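# Open the locker's spring-pinned drop-down gate with two robots

## Task

Lower the locker's front gate, which drops down and is held closed by a spring pin at each of its two top corners, so that it ends open and resting on its own. Then release it and move the robots away. The task fails if either robot tips over or is left leaning, and it is not done if the gate stays open only because a robot is holding it.

## Robot and tools

Robots: two identical Hello Robot Stretch 4 units, r1 and r2. Each has an omni-wheel base, a mast with a lift, an arm that telescopes forward, a three-joint wrist (yaw, pitch, roll) and a two-finger gripper. Each is about 1.6 m tall, and its base rim lies within 0.23 m of the base origin. Each carries four cameras: <name>_head_camera (pinhole), <name>_head_left_camera and <name>_head_right_camera (fisheye), and <name>_wrist_camera (pinhole). Calibration lines give K, distortion and T_world_to_cam, where world means the carrying robot's own base frame. Expect small errors, larger for the wrist camera when the arm is far out.

Frames: each robot reports in its own base frame, with the origin on the floor below the base centre, x forward, y left, z up. hand_pose is the point between the fingers, 0.015 m short of the tips, in that frame and only roughly accurate. base_odometry is relative to where the base stood when the scene began and counts wheel turns, so slipping shows up as false travel. Heading runs -3.142 to 3.142, with positive meaning left. Neither robot knows where the other is; only images, lidar_m and wrist_depth_mm show that.

execute_actions(actions, cameras): actions is a list with one action or none. An empty list just reports. The action is an object keyed by "r1" and/or "r2". Per robot you give "base", "joints" or both, with optional "pace" and "contact_limits", or else only {"end_of_arm": "enable_torque"} to revive wrist or gripper motors that switched off. All listed motions start at once.
- base: exactly one key, and it is an offset from where the base last measured itself, not a pose. translate_m: straight travel in metres, forward positive, -2 to 2. strafe_m: sideways travel in metres, left positive, -2 to 2. rotate_rad: turn in place in radians, counter-clockwise positive, -3.2 to 3.2.
- joints: absolute targets per joint name. lift_m 0 to 1.2 m; arm_m 0 to 0.55 m of extension; wrist_yaw_rad -1.134 to 4.276 (0 points forward, positive to the left, 3.14 folded back, above 3.4 the arm may interfere); wrist_pitch_rad -1.117 to 4.259 (0 level, 1.57 pointing down); wrist_roll_rad -1.117 to 4.259 (0 puts the fingers level, positive rolls clockwise seen from behind); gripper_m 0 to 0.08 m of finger gap. Targets beyond a joint's range are clipped, and the result notes it. Any other bad value or unknown key rejects the entire call.
- pace: "slow", "default", "fast" or "max". Base speeds are 0.1/0.3/0.4/0.6 m/s and turn rates 1/2/3/4 rad/s, reduced when the lift is high.
- contact_limits: only {"arm_m": value}, from 0 (gentlest) to 0.75 (firmest), default 0.5. The arm stops when it pushes harder than this.
- cameras: list of camera names, or "all"; omitted or null means all, [] means none.
A joint or robot left out of an action may still be driving toward its old target.

wait(seconds): 0 to 10, commands nothing and returns state and images. zoom_image(camera, region): region is [x0, y0, x1, y1] in pixels of that camera's latest full image, origin top-left, at most 504 by 504. finished_scene(scene): pass the current scene number. It ends the scene irreversibly and says whether the task succeeded. A reply without any tool call ends the run.

Result lines: base_status and joint_status tell how each motion ended. done: reached the target; for the base this means the wheels turned the full amount. off_target: stopped short and maybe still pushing. contact_stop_at_<key>: blocked by contact; that part now holds or goes slack (a slack lift may sink, slack wheels may roll). limit_stop_at_<name>: a built-in limit intervened. limit_stop_at_tilt means the lean is over 6 degrees and the lift, arm and wheels go slack. limit_stop_at_own_body means a self-collision stop. torque_fault: a wrist or gripper motor went limp until enable_torque. on_its_own lists things not commanded this call, such as held targets and unusual resting efforts. lidar_m has 12 distances in metres, one per 30-degree sector, starting straight ahead and going counter-clockwise (4th left, 7th behind, 10th right). "-" means nothing seen or closer than 0.25 m. It sees the other robot but not its own body. wrist_depth_mm is a 7x7 grid of depths, 100 to 2000 mm, read from the top left. motor_effort is a percentage of the maximum with the peak in brackets; for wheel_0..2, positive means turning right. turned_by_wheels and turned_by_imu differing by more than about 0.1 rad suggests a collision or slip. base_tilt is in degrees, positive forward and right.

Gripping: command a gap smaller than the object to squeeze. off_target after closing means something is held. A sustained gripper effort beyond about 50 causes a torque_fault and the grip lets go.

Avoid: robots pressing on each other, since base contact escalates fast and can end everything. The two robots travel slightly different distances (up to about 3 cm per metre), which matters if they share a load. Avoid steady hard pushes or pulls with a high gripper or a firm contact limit, and avoid driving or turning with over 1 kg held at arm_m above 0.2; both risk tipping. Avoid driving a gripper into things so the wrist faults, and avoid letting the gate slam or anything drop. To unfold at the start, send lift_m 0.4 with wrist_yaw_rad 0. Finish with both robots clear of the gate and the gate lying open by itself.

Each tool is called after ">>>" by a JSON object that holds its "method" and its "body", one argument or row to a line.

## Session

>>> {"method": "execute_actions", "body": {
  "actions": []
}}

Scene clock: 0.00 s.
r1.base_odometry: x=+0.000 y=+0.000 heading=+0.000 (m, m, rad; r1's odometry frame)
r1.turned_by_wheels: +0.000 (rad since the last result)
r1.turned_by_imu: +0.000 (rad since the last result)
r1.base_tilt: forward=-0.5 right=-0.3 (deg)
r1.lidar_m: 1.48 1.21 1.23 1.33 2.25 1.77 1.75 3.48 3.47 2.32 1.89 1.88
r1.base_status: not commanded
r1.joint_positions: lift_m=+0.212 arm_m=-0.002 wrist_yaw_rad=+3.042 wrist_pitch_rad=+0.006 wrist_roll_rad=+0.013 gripper_m=+0.040
r1.joint_status: not commanded
r1.motor_effort: lift_m=+19 arm_m=+0 wrist_yaw_rad=+0 wrist_pitch_rad=-7 wrist_roll_rad=+0 gripper_m=-1 wheel_0=-1 wheel_1=+0 wheel_2=+0 (%)
r1.hand_pose: x=-0.0339 y=+0.1081 z=+0.3894 quat_wxyz=(+0.050, -0.003, +0.007, +0.999) (m; r1's base frame)
r1.wrist_depth_mm: - 144 - - - - - / - 123 174 - - - - / - 134 196 - 1921 - - / 148 153 - - - - - / 878 1983 1983 1983 1983 1983 1983 / 603 1160 113 1008 159 1255 1160 / 221 - - - - - -
r2.base_odometry: x=+0.000 y=+0.000 heading=+0.000 (m, m, rad; r2's odometry frame)
r2.turned_by_wheels: +0.000 (rad since the last result)
r2.turned_by_imu: +0.000 (rad since the last result)
r2.base_tilt: forward=+0.4 right=+0.2 (deg)
r2.lidar_m: 1.36 1.83 4.28 2.06 2.01 3.39 3.48 2.53 2.39 2.10 1.44 1.31
r2.base_status: not commanded
r2.joint_positions: lift_m=+0.250 arm_m=+0.000 wrist_yaw_rad=+3.095 wrist_pitch_rad=-0.009 wrist_roll_rad=-0.004 gripper_m=+0.040
r2.joint_status: not commanded
r2.motor_effort: lift_m=+20 arm_m=-1 wrist_yaw_rad=+0 wrist_pitch_rad=-7 wrist_roll_rad=-2 gripper_m=+1 wheel_0=+0 wheel_1=+0 wheel_2=+0 (%)
r2.hand_pose: x=-0.0372 y=+0.0972 z=+0.4300 quat_wxyz=(+0.023, +0.005, -0.002, +1.000) (m; r2's base frame)
r2.wrist_depth_mm: 148 148 - - - - - / - 146 - - - - - / - 124 190 - - - - / 105 138 200 - - - - / 139 149 - - - - - / - - - - - - - / 1308 1397 143 1366 146 1397 1397
pictures: r1_head_camera, r1_head_left_camera, r1_head_right_camera, r1_wrist_camera, r2_head_camera, r2_head_left_camera, r2_head_right_camera, r2_wrist_camera
Images, in order (width x height): r1_head_camera 420x560, r1_head_left_camera 420x672, r1_head_right_camera 420x672, r1_wrist_camera 616x392, r2_head_camera 420x560, r2_head_left_camera 420x672, r2_head_right_camera 420x672, r2_wrist_camera 616x392.

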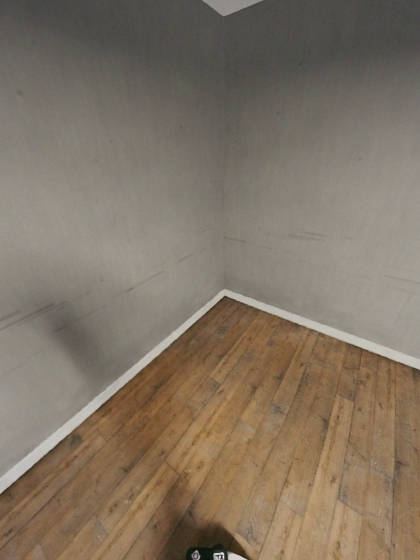

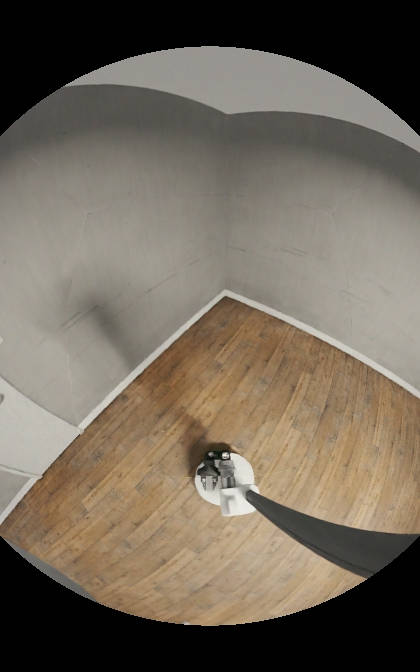

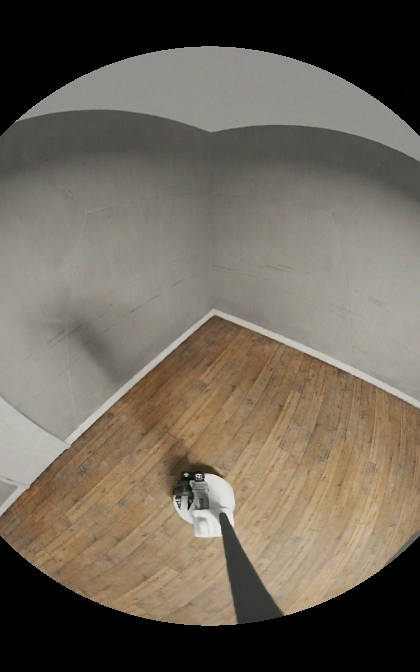

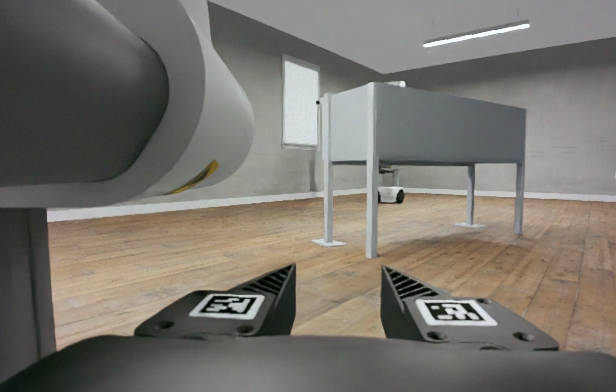

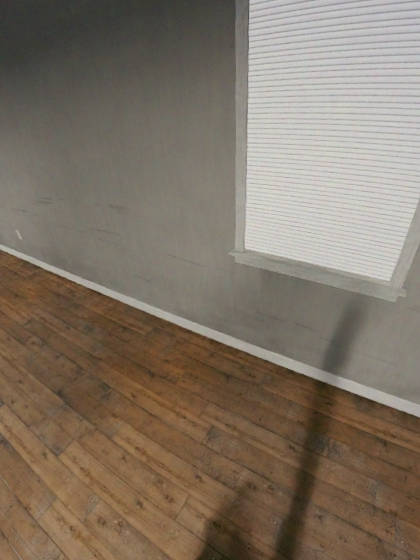

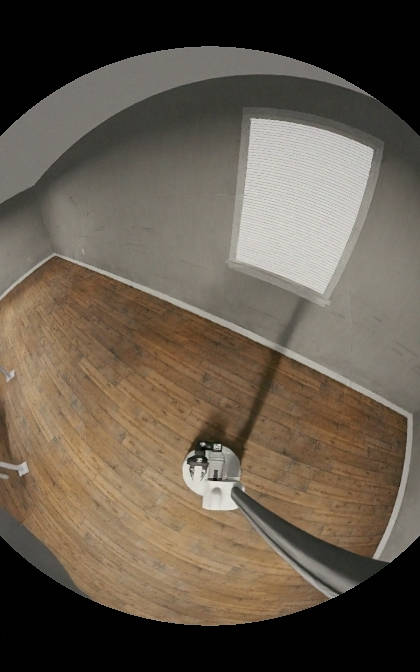

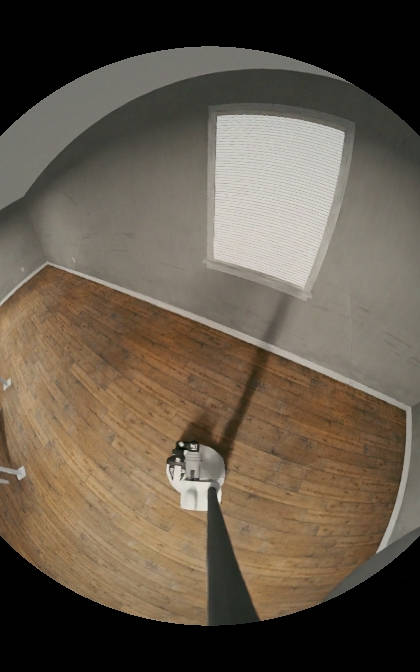

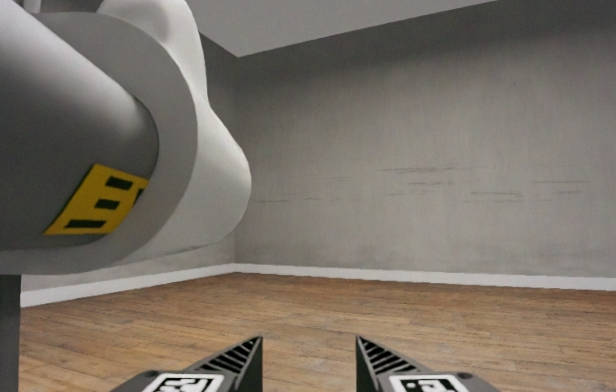

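>>> {"method": "execute_actions", "body": {
  "actions": [
    {"r1":{"base":{"rotate_rad":3.0},"joints":{"lift_m":0.8,"wrist_yaw_rad":0},"pace":"fast"},"r2":{"base":{"rotate_rad":1.8},"joints":{"lift_m":0.8,"wrist_yaw_rad":0},"pace":"fast"}}
  ],
  "cameras": ["r1_head_camera","r2_head_camera","r1_wrist_camera","r2_wrist_camera"]
}}

Scene clock: 2.67 s.
r1.base_odometry: x=+0.000 y=+0.000 heading=+3.000 (m, m, rad; r1's odometry frame)
r1.turned_by_wheels: +3.000 (rad since the last result)
r1.turned_by_imu: +2.936 (rad since the last result)
r1.base_tilt: forward=-0.5 right=-0.2 (deg)
r1.lidar_m: 1.71 3.57 3.49 2.63 1.96 1.88 1.67 1.28 1.19 1.31 1.81 2.05
r1.base_status: done
r1.joint_positions: lift_m=+0.800 arm_m=-0.002 wrist_yaw_rad=+0.000 wrist_pitch_rad=+0.006 wrist_roll_rad=+0.013 gripper_m=+0.040
r1.joint_status: all done
r1.motor_effort: lift_m=+22(24) arm_m=+0(1) wrist_yaw_rad=-2(6) wrist_pitch_rad=-9(7) wrist_roll_rad=+1(1) gripper_m=-2(1) wheel_0=+0(9) wheel_1=+1(8) wheel_2=+1(9) (%)
r1.hand_pose: x=+0.3817 y=-0.0874 z=+0.9768 quat_wxyz=(+1.000, +0.007, +0.003, +0.000) (m; r1's base frame)
r1.wrist_depth_mm: - - - - - - - / - - - - - - - / - - - - - - - / - - - - 1983 - - / - - - 1808 1618 - - / - - 113 1983 158 - - / - - - - - - -
r2.base_odometry: x=+0.000 y=+0.000 heading=+1.800 (m, m, rad; r2's odometry frame)
r2.turned_by_wheels: +1.800 (rad since the last result)
r2.turned_by_imu: +1.791 (rad since the last result)
r2.base_tilt: forward=+0.4 right=+0.3 (deg)
r2.lidar_m: 2.02 3.42 3.39 2.94 2.38 2.36 1.70 1.35 1.33 1.48 2.34 2.63
r2.base_status: done
r2.joint_positions: lift_m=+0.800 arm_m=+0.000 wrist_yaw_rad=+0.001 wrist_pitch_rad=-0.009 wrist_roll_rad=-0.004 gripper_m=+0.040
r2.joint_status: all done
r2.motor_effort: lift_m=+22(25) arm_m=-1(1) wrist_yaw_rad=-2(8) wrist_pitch_rad=-7(7) wrist_roll_rad=-1(3) gripper_m=+0(0) wheel_0=-1(8) wheel_1=+1(5) wheel_2=+0(12) (%)
r2.hand_pose: x=+0.3839 y=-0.0873 z=+0.9799 quat_wxyz=(+1.000, -0.002, -0.005, +0.000) (m; r2's base frame)
r2.wrist_depth_mm: - - - - - - - / - - - - - - - / - - - - - - - / - - - - - - - / - - - - - - - / - - - 1863 - - - / - - 143 - 146 - -
pictures: r1_head_camera, r1_wrist_camera, r2_head_camera, r2_wrist_camera
camera_calibration (this result's frames):
r1_wrist_camera: T_world_to_cam=[[0.0717219, -0.997007, -0.0288721, -0.0765159], [-0.0755531, 0.023433, -0.996866, 1.05497], [0.994559, 0.0736785, -0.0736463, -0.147805], [0, 0, 0, 1]] pos_world=[0.232195, -0.090118, 1.03857]
r2_wrist_camera: T_world_to_cam=[[-0.00676759, -0.999394, 0.0341407, -0.121912], [0.0921862, -0.0346196, -0.99514, 1.00729], [0.995719, -0.0035874, 0.0923646, -0.325585], [0, 0, 0, 1]] pos_world=[0.230508, -0.0881337, 1.03663]
Images, in order (width x height): r1_head_camera 420x560, r1_wrist_camera 616x392, r2_head_camera 420x560, r2_wrist_camera 616x392.

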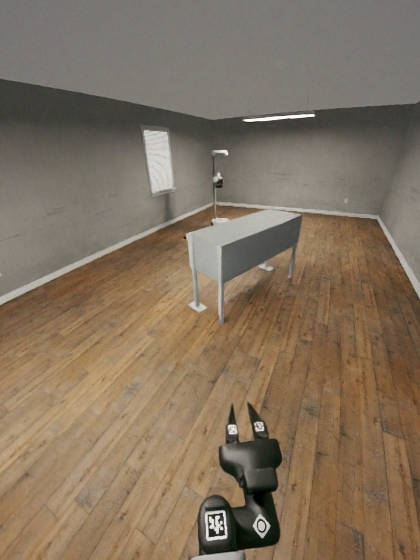

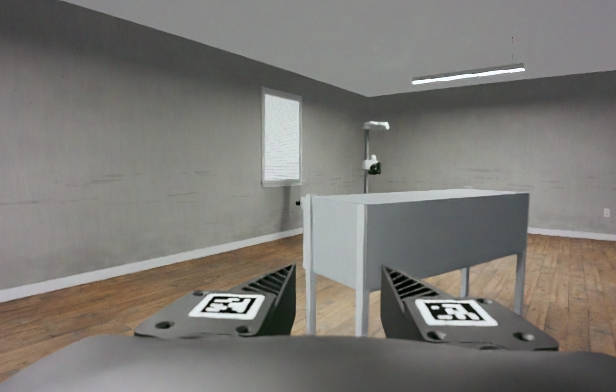

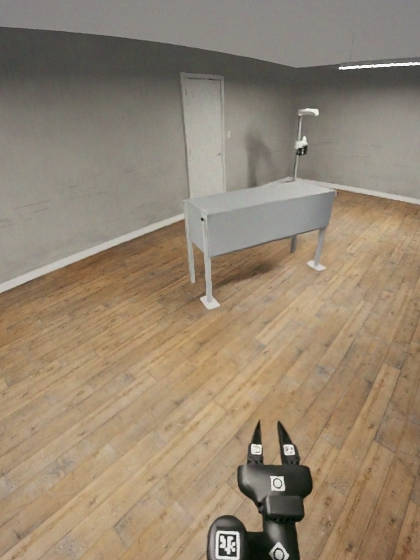

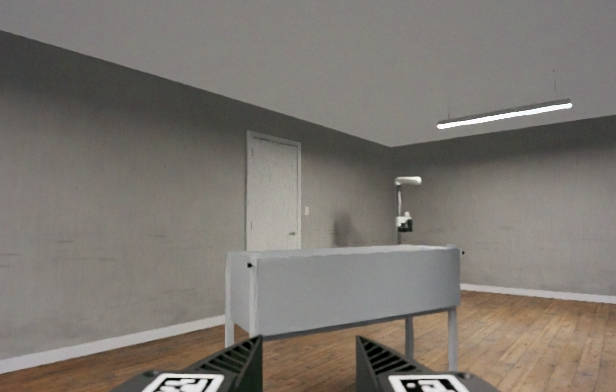

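>>> {"method": "zoom_image", "body": {
  "camera": "r2_head_camera",
  "region": [170, 170, 350, 320]
}}

>>> {"method": "zoom_image", "body": {
  "camera": "r1_head_camera",
  "region": [160, 200, 320, 330]
}}

Region (170, 170, 350, 320) of r2_head_camera's 420x560 image, scaled by 2.800, with more detail than that image has.

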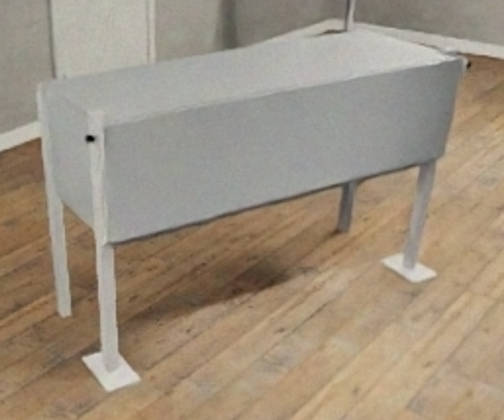

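Region (160, 200, 320, 330) of r1_head_camera's 420x560 image, scaled by 3.150, with more detail than that image has; it fills the top 410 rows of this view, and the rest is white.

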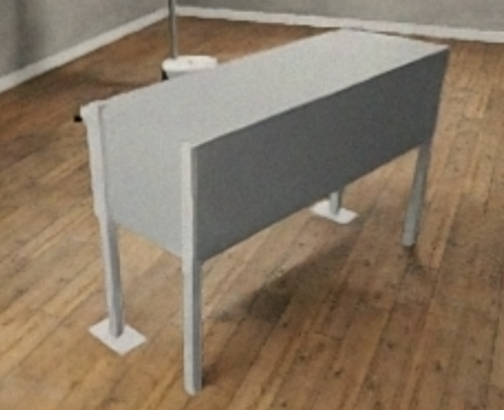

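>>> {"method": "execute_actions", "body": {
  "actions": [
    {"r1":{"base":{"rotate_rad":-0.95},"joints":{"lift_m":0.62,"gripper_m":0.07},"pace":"fast"},"r2":{"base":{"rotate_rad":-1.06},"joints":{"lift_m":0.62,"gripper_m":0.07},"pace":"fast"}}
  ],
  "cameras": []
}}

>>> {"method": "execute_actions", "body": {
  "actions": [
    {"r1":{"base":{"strafe_m":1.73},"pace":"max"},"r2":{"base":{"strafe_m":1.99},"pace":"max"}}
  ],
  "cameras": []
}}

>>> {"method": "execute_actions", "body": {
  "actions": [
    {"r1":{"base":{"translate_m":0.3},"pace":"fast"},"r2":{"base":{"translate_m":0.05},"pace":"fast"}}
  ],
  "cameras": ["r1_head_camera","r2_head_camera","r1_wrist_camera","r2_wrist_camera"]
}}

Scene clock: 4.77 s.
r1.base_odometry: x=+0.000 y=+0.000 heading=+2.050 (m, m, rad; r1's odometry frame)
r1.turned_by_wheels: -0.950 (rad since the last result)
r1.turned_by_imu: -0.931 (rad since the last result)
r1.base_tilt: forward=-0.6 right=-0.2 (deg)
r1.lidar_m: 2.09 1.80 1.74 3.56 3.51 2.44 1.92 1.86 1.57 1.22 1.21 1.33
r1.base_status: done
r1.joint_positions: lift_m=+0.620 arm_m=-0.002 wrist_yaw_rad=+0.000 wrist_pitch_rad=+0.006 wrist_roll_rad=+0.013 gripper_m=+0.070
r1.joint_status: all done
r1.motor_effort: lift_m=+16(20) arm_m=+0(1) wrist_yaw_rad=+0(1) wrist_pitch_rad=-7(8) wrist_roll_rad=+0(0) gripper_m=+0(0) wheel_0=-1(3) wheel_1=-1(6) wheel_2=-2(7) (%)
r1.hand_pose: x=+0.3817 y=-0.0874 z=+0.7972 quat_wxyz=(+1.000, +0.007, +0.003, +0.000) (m; r1's base frame)
r1.wrist_depth_mm: - - - - - 1336 1078 / - - - - - 1397 1060 / - - - - - 1397 1078 / 1756 - - - - 1397 1098 / - - - - - 1430 1118 / - - 136 - 1983 125 1060 / 1661 - - - - - -
r2.base_odometry: x=+0.000 y=+0.000 heading=+0.740 (m, m, rad; r2's odometry frame)
r2.turned_by_wheels: -1.060 (rad since the last result)
r2.turned_by_imu: -1.056 (rad since the last result)
r2.base_tilt: forward=+0.5 right=+0.4 (deg)
r2.lidar_m: 2.34 2.63 2.00 3.41 3.38 2.98 2.40 2.39 1.68 1.34 1.32 1.47
r2.base_status: done
r2.joint_positions: lift_m=+0.620 arm_m=+0.000 wrist_yaw_rad=+0.000 wrist_pitch_rad=-0.009 wrist_roll_rad=-0.004 gripper_m=+0.070
r2.joint_status: all done
r2.motor_effort: lift_m=+17(22) arm_m=-1(2) wrist_yaw_rad=+0(3) wrist_pitch_rad=-7(7) wrist_roll_rad=-2(2) gripper_m=+3(4) wheel_0=+2(5) wheel_1=+0(7) wheel_2=+0(7) (%)
r2.hand_pose: x=+0.3839 y=-0.0874 z=+0.8004 quat_wxyz=(+1.000, -0.002, -0.005, +0.000) (m; r2's base frame)
r2.wrist_depth_mm: - - - - - 1576 1229 / - - - - - 1576 1255 / - - - - - 1576 1229 / - - - - - 1576 1229 / - - - - - 1537 1205 / - - - - - 1499 1229 / - - 152 - 152 1430 1205
pictures: none
No camera images: the call's "cameras" was empty. Leave "cameras" out to get every camera's image.

Scene clock: 10.37 s.
r1.base_odometry: x=-1.535 y=-0.797 heading=+2.050 (m, m, rad; r1's odometry frame)
r1.turned_by_wheels: +0.000 (rad since the last result)
r1.turned_by_imu: -0.001 (rad since the last result)
r1.base_tilt: forward=-0.5 right=-0.3 (deg)
r1.lidar_m: 1.09 4.88 2.40 1.89 1.91 2.10 2.61 2.54 2.79 2.87 2.79 1.19
r1.base_status: done
r1.joint_positions: lift_m=+0.620 arm_m=-0.002 wrist_yaw_rad=+0.000 wrist_pitch_rad=+0.006 wrist_roll_rad=+0.013 gripper_m=+0.070
r1.joint_status: not commanded
r1.motor_effort: lift_m=+16(16) arm_m=-1(1) wrist_yaw_rad=+1(3) wrist_pitch_rad=-8(7) wrist_roll_rad=+0(0) gripper_m=+0(0) wheel_0=+0(10) wheel_1=-1(12) wheel_2=-1(1) (%)
r1.hand_pose: x=+0.3817 y=-0.0874 z=+0.7972 quat_wxyz=(+1.000, +0.007, +0.003, +0.000) (m; r1's base frame)
r1.wrist_depth_mm: - - - - - - - / - - - - - - - / - - - - - - - / - - - 946 931 - - / - - - 960 946 - - / - - 136 1863 960 126 - / 1661 - - - - - -
r2.base_odometry: x=-1.342 y=+1.469 heading=+0.740 (m, m, rad; r2's odometry frame)
r2.turned_by_wheels: +0.000 (rad since the last result)
r2.turned_by_imu: +0.005 (rad since the last result)
r2.base_tilt: forward=+0.4 right=+0.3 (deg)
r2.lidar_m: 0.78 0.83 1.92 1.55 1.51 1.69 2.64 3.10 3.43 3.22 3.21 3.52
r2.base_status: done
r2.joint_positions: lift_m=+0.620 arm_m=+0.000 wrist_yaw_rad=+0.000 wrist_pitch_rad=-0.009 wrist_roll_rad=-0.004 gripper_m=+0.070
r2.joint_status: not commanded
r2.motor_effort: lift_m=+17(17) arm_m=-1(2) wrist_yaw_rad=-1(0) wrist_pitch_rad=-7(7) wrist_roll_rad=-2(2) gripper_m=+2(3) wheel_0=+1(12) wheel_1=+1(9) wheel_2=+1(1) (%)
r2.hand_pose: x=+0.3839 y=-0.0874 z=+0.8004 quat_wxyz=(+1.000, -0.002, -0.005, +0.000) (m; r2's base frame)
r2.wrist_depth_mm: - - - - - - - / - - - - - - - / - - - - - - - / - - - - - - - / - 603 597 597 - - - / - 591 591 591 - - - / - 585 153 580 152 - -
pictures: none
No camera images: the call's "cameras" was empty. Leave "cameras" out to get every camera's image.

Scene clock: 12.47 s.
r1.base_odometry: x=-1.674 y=-0.531 heading=+2.050 (m, m, rad; r1's odometry frame)
r1.turned_by_wheels: +0.000 (rad since the last result)
r1.turned_by_imu: -0.001 (rad since the last result)
r1.base_tilt: forward=-0.5 right=-0.3 (deg)
r1.lidar_m: 0.80 5.19 2.55 2.02 2.01 2.22 2.87 2.81 3.07 2.73 2.65 0.90
r1.base_status: done
r1.joint_positions: lift_m=+0.620 arm_m=-0.002 wrist_yaw_rad=+0.000 wrist_pitch_rad=+0.006 wrist_roll_rad=+0.013 gripper_m=+0.070
r1.joint_status: not commanded
r1.motor_effort: lift_m=+16(16) arm_m=-1(1) wrist_yaw_rad=+0(0) wrist_pitch_rad=-8(6) wrist_roll_rad=-1(1) gripper_m=+1(1) wheel_0=+0(6) wheel_1=+0(4) wheel_2=+0(12) (%)
r1.hand_pose: x=+0.3817 y=-0.0874 z=+0.7972 quat_wxyz=(+1.000, +0.007, +0.003, +0.000) (m; r1's base frame)
r1.wrist_depth_mm: - - - - - - - / - - - - - - - / - - - - - - - / - - - 640 640 634 - / - - - 647 647 640 - / - - 136 654 661 126 - / 1661 - - - - - -
r2.base_odometry: x=-1.305 y=+1.503 heading=+0.741 (m, m, rad; r2's odometry frame)
r2.turned_by_wheels: +0.000 (rad since the last result)
r2.turned_by_imu: -0.001 (rad since the last result)
r2.base_tilt: forward=+0.5 right=+0.3 (deg)
r2.lidar_m: 0.73 0.80 1.91 1.57 1.54 1.72 2.67 3.14 3.44 3.20 3.16 3.52
r2.base_status: done
r2.joint_positions: lift_m=+0.620 arm_m=+0.000 wrist_yaw_rad=+0.000 wrist_pitch_rad=-0.009 wrist_roll_rad=-0.004 gripper_m=+0.070
r2.joint_status: not commanded
r2.motor_effort: lift_m=+17(17) arm_m=-2(1) wrist_yaw_rad=-1(1) wrist_pitch_rad=-7(7) wrist_roll_rad=-2(2) gripper_m=+2(2) wheel_0=-1(7) wheel_1=+0(6) wheel_2=+2(11) (%)
r2.hand_pose: x=+0.3839 y=-0.0874 z=+0.8004 quat_wxyz=(+1.000, -0.002, -0.005, +0.000) (m; r2's base frame)
r2.wrist_depth_mm: - - - - - - - / - - - - - - - / - - - - - - - / - - - - - - - / 539 549 549 549 - - - / 539 549 544 544 - - - / 535 535 153 535 152 - -
pictures: r1_head_camera, r1_wrist_camera, r2_head_camera, r2_wrist_camera
camera_calibration (this result's frames):
r1_wrist_camera: T_world_to_cam=[[0.071479, -0.997024, -0.0288726, -0.0816582], [-0.0755621, 0.0234508, -0.996865, 0.876014], [0.994576, 0.0734366, -0.073661, -0.161024], [0, 0, 0, 1]] pos_world=[0.232181, -0.0901334, 0.85905]
r2_wrist_camera: T_world_to_cam=[[-0.00743866, -0.999389, 0.0341414, -0.115666], [0.0921339, -0.0346821, -0.995142, 0.828601], [0.995719, -0.00425694, 0.0923357, -0.308984], [0, 0, 0, 1]] pos_world=[0.230458, -0.0881735, 0.857055]
Images, in order (width x height): r1_head_camera 420x560, r1_wrist_camera 616x392, r2_head_camera 420x560, r2_wrist_camera 616x392.

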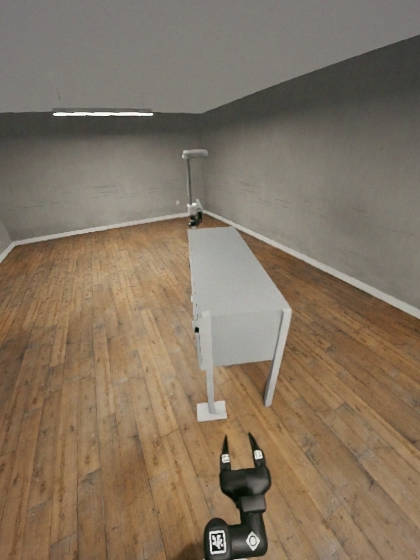

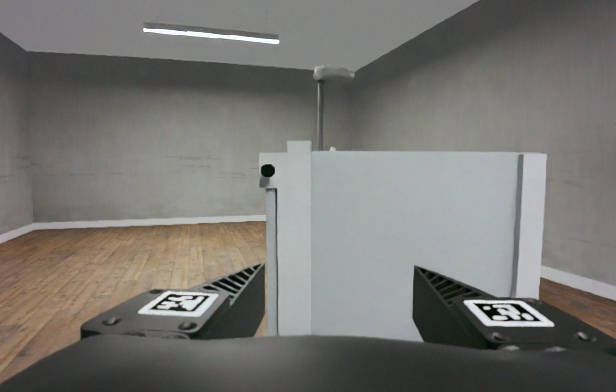

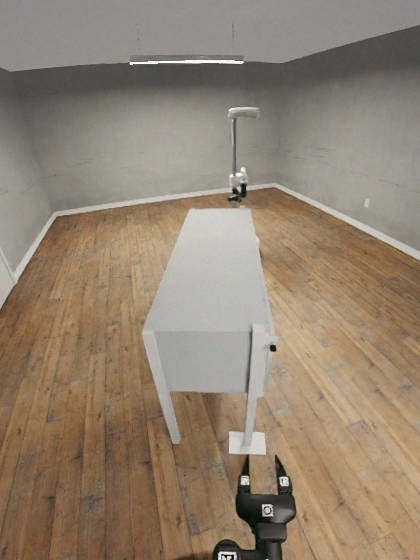

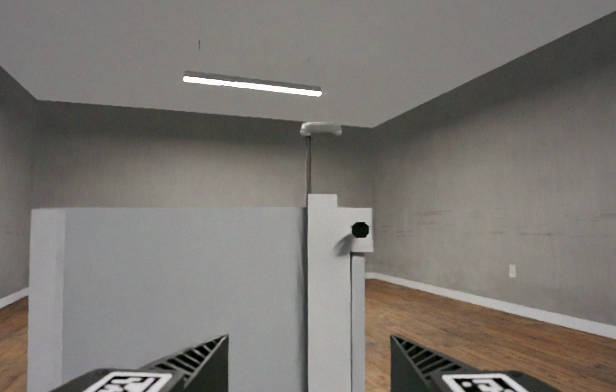

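>>> {"method": "execute_actions", "body": {
  "actions": [
    {"r1":{"base":{"strafe_m":0.103},"joints":{"lift_m":0.682,"arm_m":0.3}},"r2":{"base":{"strafe_m":-0.07},"joints":{"lift_m":0.678,"arm_m":0.21}}}
  ],
  "cameras": ["r1_wrist_camera","r2_wrist_camera"]
}}

Scene clock: 14.63 s.
r1.base_odometry: x=-1.765 y=-0.579 heading=+2.050 (m, m, rad; r1's odometry frame)
r1.turned_by_wheels: +0.000 (rad since the last result)
r1.turned_by_imu: -0.001 (rad since the last result)
r1.base_tilt: forward=-0.5 right=-0.2 (deg)
r1.lidar_m: 0.80 4.98 2.43 1.94 1.91 2.11 2.90 2.85 3.07 2.80 2.79 0.88
r1.base_status: done
r1.joint_positions: lift_m=+0.682 arm_m=+0.299 wrist_yaw_rad=+0.000 wrist_pitch_rad=+0.006 wrist_roll_rad=+0.013 gripper_m=+0.070
r1.joint_status: all done
r1.motor_effort: lift_m=+22(23) arm_m=+6(8) wrist_yaw_rad=-1(1) wrist_pitch_rad=-6(8) wrist_roll_rad=+1(0) gripper_m=+1(0) wheel_0=+2(7) wheel_1=-2(7) wheel_2=-1(1) (%)
r1.hand_pose: x=+0.6824 y=-0.0874 z=+0.8587 quat_wxyz=(+1.000, +0.007, +0.003, +0.000) (m; r1's base frame)
r1.wrist_depth_mm: - - - - - - - / - - - - - - - / - - - - - - - / - - - - 336 404 407 / - - - 334 324 336 334 / - - 136 - 325 126 336 / 1808 - - - - - -
r2.base_odometry: x=-1.258 y=+1.451 heading=+0.741 (m, m, rad; r2's odometry frame)
r2.turned_by_wheels: +0.000 (rad since the last result)
r2.turned_by_imu: -0.001 (rad since the last result)
r2.base_tilt: forward=+0.6 right=+0.2 (deg)
r2.lidar_m: 0.72 0.80 1.99 1.63 1.61 1.79 2.80 3.11 3.43 3.12 3.11 3.45
r2.base_status: done
r2.joint_positions: lift_m=+0.678 arm_m=+0.209 wrist_yaw_rad=+0.000 wrist_pitch_rad=-0.009 wrist_roll_rad=-0.004 gripper_m=+0.070
r2.joint_status: all done
r2.motor_effort: lift_m=+23(24) arm_m=+5(6) wrist_yaw_rad=-1(1) wrist_pitch_rad=-6(7) wrist_roll_rad=-2(3) gripper_m=+3(2) wheel_0=-1(7) wheel_1=+0(9) wheel_2=+1(1) (%)
r2.hand_pose: x=+0.5927 y=-0.0874 z=+0.8579 quat_wxyz=(+1.000, -0.002, -0.005, +0.000) (m; r2's base frame)
r2.wrist_depth_mm: - - - - - - - / - - - - - - - / - - - - - - - / - - - - - - - / 415 424 338 1708 - - - / 340 338 319 315 - - - / 336 334 153 324 152 - -
pictures: r1_wrist_camera, r2_wrist_camera
camera_calibration (this result's frames):
r1_wrist_camera: T_world_to_cam=[[0.0715531, -0.997019, -0.02887, -0.10141], [-0.0755288, 0.0234452, -0.996868, 0.960017], [0.994573, 0.0735096, -0.0736261, -0.455538], [0, 0, 0, 1]] pos_world=[0.532831, -0.0901287, 0.920543]
r2_wrist_camera: T_world_to_cam=[[-0.0073184, -0.99939, 0.0341408, -0.116123], [0.0922266, -0.0346708, -0.995134, 0.866592], [0.995711, -0.0041341, 0.092424, -0.522319], [0, 0, 0, 1]] pos_world=[0.439306, -0.0881662, 0.914614]
Images, in order (width x height): r1_wrist_camera 616x392, r2_wrist_camera 616x392.

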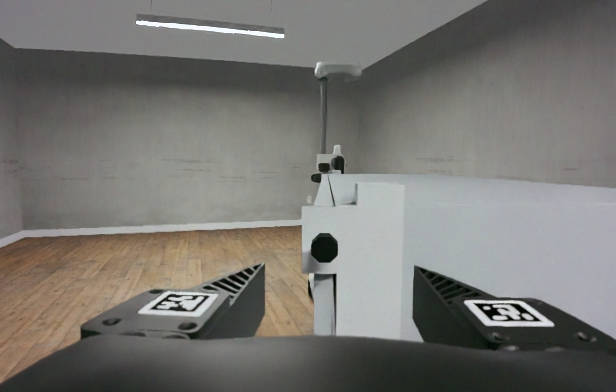

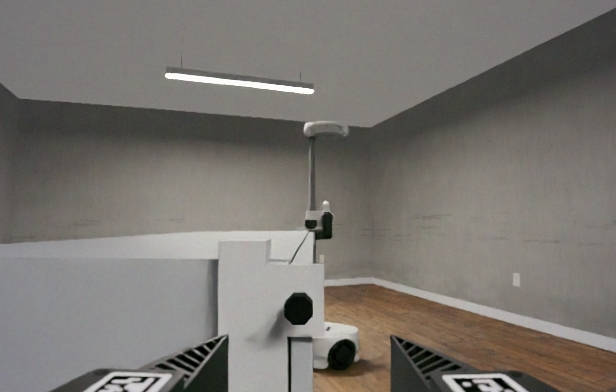

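>>> {"method": "execute_actions", "body": {
  "actions": [
    {"r1":{"base":{"strafe_m":0.01},"joints":{"arm_m":0.445},"contact_limits":{"arm_m":0.15}},"r2":{"base":{"strafe_m":0.007},"joints":{"arm_m":0.35},"contact_limits":{"arm_m":0.15}}}
  ],
  "cameras": ["r1_wrist_camera","r2_wrist_camera","r1_head_camera"]
}}

>>> {"method": "execute_actions", "body": {
  "actions": [
    {"r1":{"joints":{"gripper_m":0.0}},"r2":{"joints":{"gripper_m":0.0}}}
  ],
  "cameras": []
}}

>>> {"method": "execute_actions", "body": {
  "actions": [
    {"r1":{"joints":{"arm_m":0.405},"pace":"slow"},"r2":{"joints":{"arm_m":0.31},"pace":"slow"}}
  ],
  "cameras": ["r1_wrist_camera","r2_wrist_camera","r1_head_camera"]
}}

Scene clock: 16.30 s.
r1.base_odometry: x=-1.774 y=-0.583 heading=+2.049 (m, m, rad; r1's odometry frame)
r1.turned_by_wheels: +0.000 (rad since the last result)
r1.turned_by_imu: -0.001 (rad since the last result)
r1.base_tilt: forward=-0.6 right=-0.2 (deg)
r1.lidar_m: 0.83 4.95 2.39 1.92 1.88 2.08 2.89 2.83 3.10 2.84 2.76 0.89
r1.base_status: done
r1.joint_positions: lift_m=+0.682 arm_m=+0.444 wrist_yaw_rad=+0.000 wrist_pitch_rad=+0.006 wrist_roll_rad=+0.013 gripper_m=+0.070
r1.joint_status: all done
r1.motor_effort: lift_m=+22(22) arm_m=+7(8) wrist_yaw_rad=+2(1) wrist_pitch_rad=-7(8) wrist_roll_rad=+1(1) gripper_m=+1(1) wheel_0=+0(8) wheel_1=-1(9) wheel_2=+0(1) (%)
r1.contact_limits: arm_m 0.15
r1.hand_pose: x=+0.8274 y=-0.0874 z=+0.8587 quat_wxyz=(+1.000, +0.007, +0.003, +0.000) (m; r1's base frame)
r1.wrist_depth_mm: - - - - - - - / - - - - - - - / - - - - - - - / - - - - 289 402 535 / - - - 178 175 190 190 / - - 136 179 176 126 - / 1756 - - - - - -
r2.base_odometry: x=-1.263 y=+1.457 heading=+0.741 (m, m, rad; r2's odometry frame)
r2.turned_by_wheels: +0.000 (rad since the last result)
r2.turned_by_imu: +0.000 (rad since the last result)
r2.base_tilt: forward=+0.7 right=+0.3 (deg)
r2.lidar_m: 0.76 0.80 2.02 1.62 1.61 1.77 2.80 3.14 3.45 3.14 3.12 3.46
r2.base_status: done
r2.joint_positions: lift_m=+0.678 arm_m=+0.349 wrist_yaw_rad=+0.000 wrist_pitch_rad=-0.009 wrist_roll_rad=-0.004 gripper_m=+0.070
r2.joint_status: all done
r2.motor_effort: lift_m=+23(23) arm_m=+5(5) wrist_yaw_rad=-1(0) wrist_pitch_rad=-7(7) wrist_roll_rad=-2(3) gripper_m=+3(2) wheel_0=+0(5) wheel_1=+0(6) wheel_2=+0(0) (%)
r2.contact_limits: arm_m 0.15
r2.hand_pose: x=+0.7327 y=-0.0874 z=+0.8579 quat_wxyz=(+1.000, -0.002, -0.005, +0.000) (m; r2's base frame)
r2.wrist_depth_mm: - - - - - - - / - - - - - - - / - - - - - - - / - - - - - - - / 404 413 193 1576 - - - / 198 198 179 178 - - - / 196 196 152 176 152 - -
pictures: r1_head_camera, r1_wrist_camera, r2_wrist_camera
camera_calibration (this result's frames):
r1_wrist_camera: T_world_to_cam=[[0.0715493, -0.997019, -0.0288692, -0.111783], [-0.0755145, 0.0234457, -0.996869, 0.970961], [0.994574, 0.0735053, -0.0736119, -0.599767], [0, 0, 0, 1]] pos_world=[0.677833, -0.090129, 0.920544]
r2_wrist_camera: T_world_to_cam=[[-0.00731356, -0.99939, 0.0341409, -0.115101], [0.0922077, -0.0346703, -0.995136, 0.85369], [0.995713, -0.00412994, 0.092405, -0.661716], [0, 0, 0, 1]] pos_world=[0.579321, -0.088166, 0.914613]
Images, in order (width x height): r1_head_camera 420x560, r1_wrist_camera 616x392, r2_wrist_camera 616x392.

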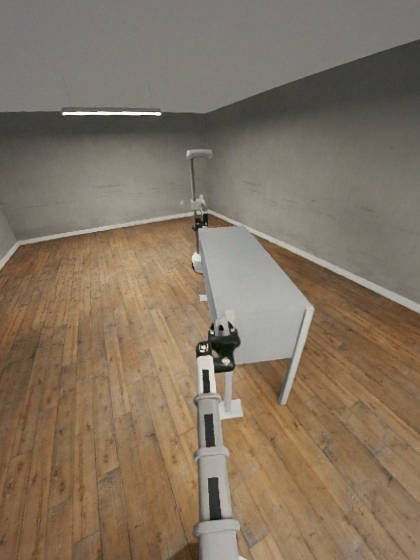

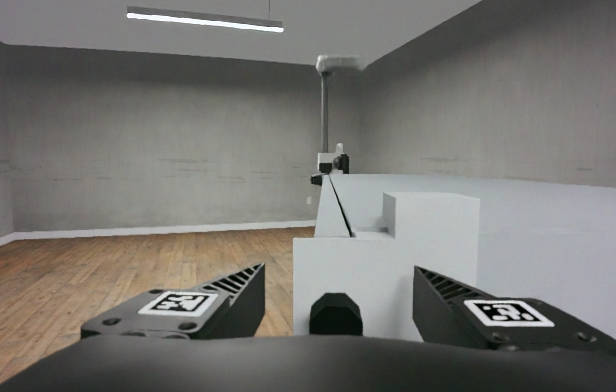

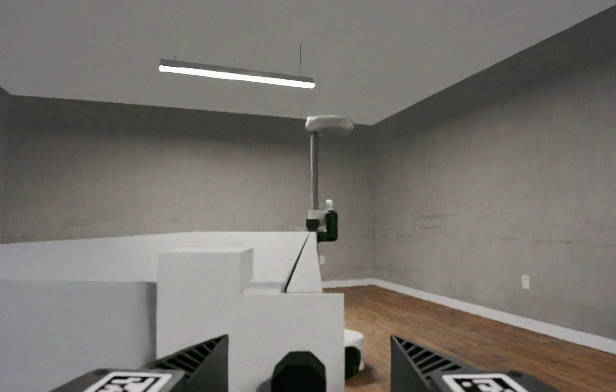

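Scene clock: 17.47 s.
r1.base_odometry: x=-1.774 y=-0.583 heading=+2.050 (m, m, rad; r1's odometry frame)
r1.turned_by_wheels: +0.000 (rad since the last result)
r1.turned_by_imu: +0.000 (rad since the last result)
r1.base_tilt: forward=-0.5 right=-0.2 (deg)
r1.lidar_m: 0.84 4.94 2.41 1.94 1.91 2.10 2.88 2.83 3.09 2.84 2.77 0.90
r1.base_status: not commanded
r1.joint_positions: lift_m=+0.682 arm_m=+0.444 wrist_yaw_rad=+0.001 wrist_pitch_rad=+0.006 wrist_roll_rad=+0.014 gripper_m=+0.018
r1.joint_status: gripper_m off_target (ended at +0.018, target +0.000)
r1.on_its_own: gripper_m is held at +0.014, not at your +0.000, by its contact guard: the fingers met something
r1.motor_effort: lift_m=+22(22) arm_m=+7(7) wrist_yaw_rad=-2(3) wrist_pitch_rad=-6(8) wrist_roll_rad=-2(4) gripper_m=-47(57) wheel_0=+0(0) wheel_1=-1(1) wheel_2=+0(0) (%)
r1.hand_pose: x=+0.8275 y=-0.0871 z=+0.8587 quat_wxyz=(+1.000, +0.007, +0.003, +0.001) (m; r1's base frame)
r1.wrist_depth_mm: - - - - - - - / - - - - - - - / - - - - - - - / - - - - 289 397 525 / - - - 177 175 189 190 / - - - 141 115 192 191 / 1808 - - - - - -
r2.base_odometry: x=-1.263 y=+1.457 heading=+0.741 (m, m, rad; r2's odometry frame)
r2.turned_by_wheels: +0.001 (rad since the last result)
r2.turned_by_imu: +0.000 (rad since the last result)
r2.base_tilt: forward=+0.5 right=+0.4 (deg)
r2.lidar_m: 0.75 0.79 1.99 1.63 1.60 1.78 2.81 3.13 3.42 3.14 3.12 3.45
r2.base_status: not commanded
r2.joint_positions: lift_m=+0.678 arm_m=+0.349 wrist_yaw_rad=+0.003 wrist_pitch_rad=-0.009 wrist_roll_rad=-0.003 gripper_m=+0.018
r2.joint_status: gripper_m off_target (ended at +0.018, target +0.000)
r2.on_its_own: gripper_m is held at +0.014, not at your +0.000, by its contact guard: the fingers met something
r2.motor_effort: lift_m=+23(23) arm_m=+5(5) wrist_yaw_rad=-10(10) wrist_pitch_rad=-7(7) wrist_roll_rad=-3(5) gripper_m=-44(55) wheel_0=+4(4) wheel_1=+3(3) wheel_2=+2(2) (%)
r2.hand_pose: x=+0.7330 y=-0.0867 z=+0.8579 quat_wxyz=(+1.000, -0.002, -0.005, +0.002) (m; r2's base frame)
r2.wrist_depth_mm: - - - - - - - / - - - - - - - / - - - - - - - / - - - - - - - / 415 418 183 715 - - - / 199 198 179 178 - - - / 196 196 177 143 - - -
pictures: none
No camera images: the call's "cameras" was empty. Leave "cameras" out to get every camera's image.

Scene clock: 19.20 s.
r1.base_odometry: x=-1.774 y=-0.583 heading=+2.050 (m, m, rad; r1's odometry frame)
r1.turned_by_wheels: +0.001 (rad since the last result)
r1.turned_by_imu: -0.039 (rad since the last result)
r1.base_tilt: forward=-0.5 right=-0.3 (deg)
r1.lidar_m: 0.81 0.82 2.46 1.95 1.91 2.06 2.96 2.91 3.12 2.87 2.78 0.83
r1.base_status: not commanded
r1.joint_positions: lift_m=+0.682 arm_m=+0.407 wrist_yaw_rad=+0.011 wrist_pitch_rad=+0.006 wrist_roll_rad=+0.014 gripper_m=+0.018
r1.joint_status: all done
r1.on_its_own: gripper_m is held at +0.014, not at your +0.000, by its contact guard: the fingers met something; wrist_yaw_rad is at rest, and its effort (-32) is outside its rest range (-13 to +13)
r1.motor_effort: lift_m=+19(22) arm_m=-10(20) wrist_yaw_rad=-32(53) wrist_pitch_rad=-10(15) wrist_roll_rad=-1(3) gripper_m=-46(46) wheel_0=+2(6) wheel_1=+1(6) wheel_2=+8(18) (%)
r1.hand_pose: x=+0.7914 y=-0.0851 z=+0.8589 quat_wxyz=(+1.000, +0.007, +0.003, +0.005) (m; r1's base frame)
r1.wrist_depth_mm: - - - - - - - / - - - - - - - / - - - - - - - / - - - - 286 397 521 / - - 1464 181 180 197 198 / - - 750 142 115 200 199 / 1808 - - - - - -
r2.base_odometry: x=-1.263 y=+1.457 heading=+0.741 (m, m, rad; r2's odometry frame)
r2.turned_by_wheels: -0.001 (rad since the last result)
r2.turned_by_imu: -0.012 (rad since the last result)
r2.base_tilt: forward=+0.6 right=+0.3 (deg)
r2.lidar_m: 0.75 0.80 2.00 1.62 1.60 1.77 2.75 3.13 3.42 3.13 3.12 0.81
r2.base_status: not commanded
r2.joint_positions: lift_m=+0.678 arm_m=+0.311 wrist_yaw_rad=+0.000 wrist_pitch_rad=-0.009 wrist_roll_rad=-0.004 gripper_m=+0.014
r2.joint_status: all done
r2.on_its_own: gripper_m is held at +0.014, not at your +0.000, by its contact guard: the fingers met something
r2.motor_effort: lift_m=+22(23) arm_m=-5(18) wrist_yaw_rad=-2(55) wrist_pitch_rad=-7(10) wrist_roll_rad=-3(4) gripper_m=-2(44) wheel_0=-1(5) wheel_1=+0(3) wheel_2=+1(19) (%)
r2.hand_pose: x=+0.6944 y=-0.0873 z=+0.8579 quat_wxyz=(+1.000, -0.002, -0.005, +0.000) (m; r2's base frame)
r2.wrist_depth_mm: - - - - - - - / - - - - - - - / - - - - - - - / - - - - - - - / 407 415 216 - - - - / 232 232 214 214 1499 - - / 229 229 212 176 866 - -
pictures: r1_head_camera, r1_wrist_camera, r2_wrist_camera
camera_calibration (this result's frames):
r1_wrist_camera: T_world_to_cam=[[0.0822144, -0.996179, -0.0294722, -0.114778], [-0.0763123, 0.023193, -0.996814, 0.968876], [0.993689, 0.0842015, -0.0741139, -0.562096], [0, 0, 0, 1]] pos_world=[0.641922, -0.0894811, 0.920747]
r2_wrist_camera: T_world_to_cam=[[-0.00696476, -0.999405, 0.0337669, -0.115232], [0.0921534, -0.0342655, -0.995155, 0.857332], [0.99572, -0.00381928, 0.0923372, -0.623505], [0, 0, 0, 1]] pos_world=[0.541028, -0.0881674, 0.914642]
Images, in order (width x height): r1_head_camera 420x560, r1_wrist_camera 616x392, r2_wrist_camera 616x392.

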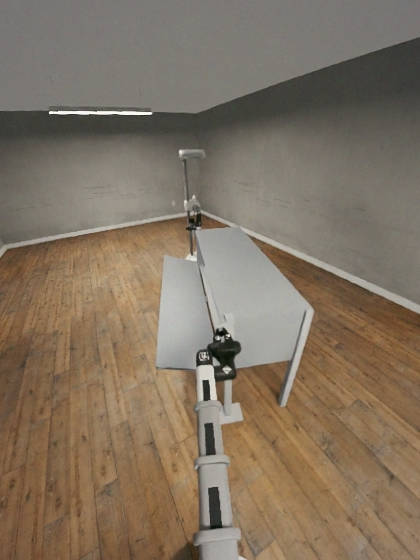

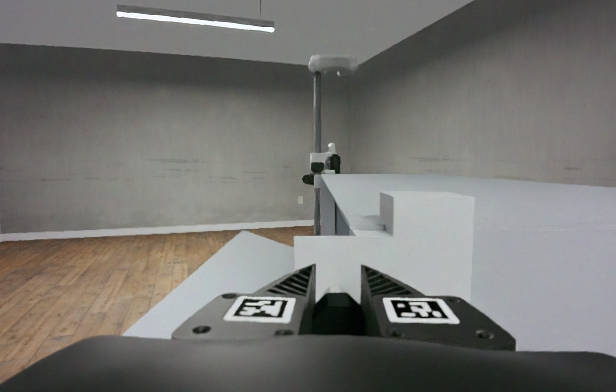

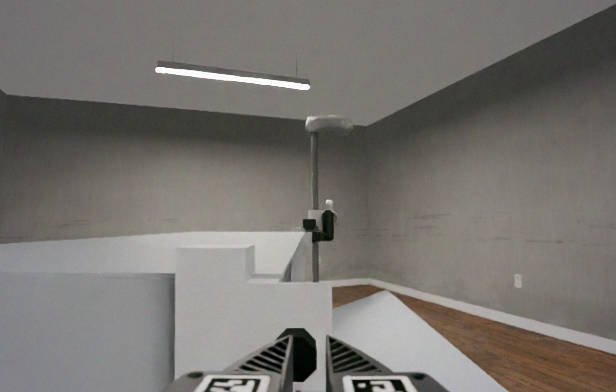

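Open; the pin travel is short (~1.5 cm), to remember for the next scene.

>>> {"method": "execute_actions", "body": {
  "actions": [
    {"r1":{"joints":{"gripper_m":0.06}},"r2":{"joints":{"gripper_m":0.06,"arm_m":0.0},"pace":"fast"}}
  ],
  "cameras": []
}}

>>> {"method": "execute_actions", "body": {
  "actions": [
    {"r1":{"joints":{"arm_m":0.0},"pace":"fast"}}
  ],
  "cameras": ["r1_head_camera"]
}}

>>> {"method": "finished_scene", "body": {
  "scene": 1
}}

Scene clock: 21.03 s.
r1.base_odometry: x=-1.774 y=-0.583 heading=+2.050 (m, m, rad; r1's odometry frame)
r1.turned_by_wheels: -0.001 (rad since the last result)
r1.turned_by_imu: -0.001 (rad since the last result)
r1.base_tilt: forward=-0.5 right=-0.2 (deg)
r1.lidar_m: 0.79 5.44 2.50 1.93 1.90 2.04 2.95 2.90 3.12 2.85 2.77 0.86
r1.base_status: not commanded
r1.joint_positions: lift_m=+0.682 arm_m=+0.406 wrist_yaw_rad=+0.000 wrist_pitch_rad=+0.006 wrist_roll_rad=+0.013 gripper_m=+0.060
r1.joint_status: all done
r1.motor_effort: lift_m=+19(19) arm_m=-7(10) wrist_yaw_rad=+0(30) wrist_pitch_rad=-10(9) wrist_roll_rad=+0(1) gripper_m=+0(46) wheel_0=-1(3) wheel_1=+0(1) wheel_2=+0(8) (%)
r1.hand_pose: x=+0.7898 y=-0.0874 z=+0.8589 quat_wxyz=(+1.000, +0.007, +0.003, +0.000) (m; r1's base frame)
r1.wrist_depth_mm: - - - - - - - / - - - - - - - / - - - - - - - / - - - - 212 402 404 / - - - 184 183 202 202 / - - 116 160 185 140 204 / 1756 - - - - - -
r2.base_odometry: x=-1.263 y=+1.457 heading=+0.741 (m, m, rad; r2's odometry frame)
r2.turned_by_wheels: +0.000 (rad since the last result)
r2.turned_by_imu: -0.001 (rad since the last result)
r2.base_tilt: forward=+0.5 right=+0.3 (deg)
r2.lidar_m: 0.71 0.80 1.99 1.62 1.60 1.76 2.74 3.12 3.42 3.13 3.13 3.44
r2.base_status: not commanded
r2.joint_positions: lift_m=+0.678 arm_m=+0.001 wrist_yaw_rad=+0.000 wrist_pitch_rad=-0.009 wrist_roll_rad=-0.004 gripper_m=+0.060
r2.joint_status: all done
r2.motor_effort: lift_m=+22(22) arm_m=-5(6) wrist_yaw_rad=+0(2) wrist_pitch_rad=-7(7) wrist_roll_rad=-2(3) gripper_m=+3(3) wheel_0=-1(1) wheel_1=+0(0) wheel_2=+1(1) (%)
r2.hand_pose: x=+0.3844 y=-0.0875 z=+0.8579 quat_wxyz=(+1.000, -0.002, -0.005, +0.000) (m; r2's base frame)
r2.wrist_depth_mm: - - - - - - - / - - - - - - - / - - - - - - - / - - - - - - - / 549 544 544 759 - - - / 539 539 535 1618 - - - / 530 535 147 1281 150 - -
pictures: none
No camera images: the call's "cameras" was empty. Leave "cameras" out to get every camera's image.

Scene clock: 22.97 s.
r1.base_odometry: x=-1.774 y=-0.583 heading=+2.050 (m, m, rad; r1's odometry frame)
r1.turned_by_wheels: +0.000 (rad since the last result)
r1.turned_by_imu: +0.000 (rad since the last result)
r1.base_tilt: forward=-0.5 right=-0.3 (deg)
r1.lidar_m: 0.78 5.39 2.48 1.94 1.90 2.03 2.96 2.88 3.12 2.87 2.81 0.84
r1.base_status: not commanded
r1.joint_positions: lift_m=+0.682 arm_m=+0.001 wrist_yaw_rad=+0.000 wrist_pitch_rad=+0.006 wrist_roll_rad=+0.013 gripper_m=+0.060
r1.joint_status: all done
r1.motor_effort: lift_m=+19(19) arm_m=-6(6) wrist_yaw_rad=+0(1) wrist_pitch_rad=-9(9) wrist_roll_rad=+1(1) gripper_m=+0(0) wheel_0=+0(1) wheel_1=+0(0) wheel_2=+0(0) (%)
r1.hand_pose: x=+0.3847 y=-0.0875 z=+0.8590 quat_wxyz=(+1.000, +0.007, +0.003, +0.000) (m; r1's base frame)
r1.wrist_depth_mm: - - - - - - - / - - - - - - - / - - - - - - - / - - - - 609 609 609 / - - - - 609 615 609 / - - 116 1366 603 140 621 / 1756 - - - - - -
r2.base_odometry: x=-1.263 y=+1.457 heading=+0.741 (m, m, rad; r2's odometry frame)
r2.turned_by_wheels: +0.000 (rad since the last result)
r2.turned_by_imu: -0.001 (rad since the last result)
r2.base_tilt: forward=+0.5 right=+0.2 (deg)
r2.lidar_m: 0.72 0.79 2.02 1.62 1.59 1.78 2.74 3.12 3.41 3.16 3.13 3.44
r2.base_status: not commanded
r2.joint_positions: lift_m=+0.678 arm_m=+0.001 wrist_yaw_rad=+0.000 wrist_pitch_rad=-0.009 wrist_roll_rad=-0.004 gripper_m=+0.060
r2.joint_status: not commanded
r2.motor_effort: lift_m=+22(22) arm_m=-4(5) wrist_yaw_rad=+0(0) wrist_pitch_rad=-7(7) wrist_roll_rad=-3(3) gripper_m=+2(2) wheel_0=-1(1) wheel_1=+0(0) wheel_2=+1(1) (%)
r2.hand_pose: x=+0.3844 y=-0.0875 z=+0.8579 quat_wxyz=(+1.000, -0.002, -0.005, +0.000) (m; r2's base frame)
r2.wrist_depth_mm: - - - - - - - / - - - - - - - / - - - - - - - / - - - - - - - / 544 539 539 768 - - - / 539 539 539 1661 - - - / 530 535 148 1281 151 - -
pictures: r1_head_camera
Images, in order (width x height): r1_head_camera 420x560.

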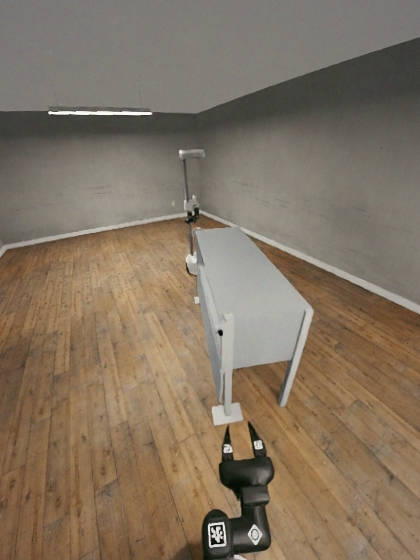

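The scene is finished: the task was done.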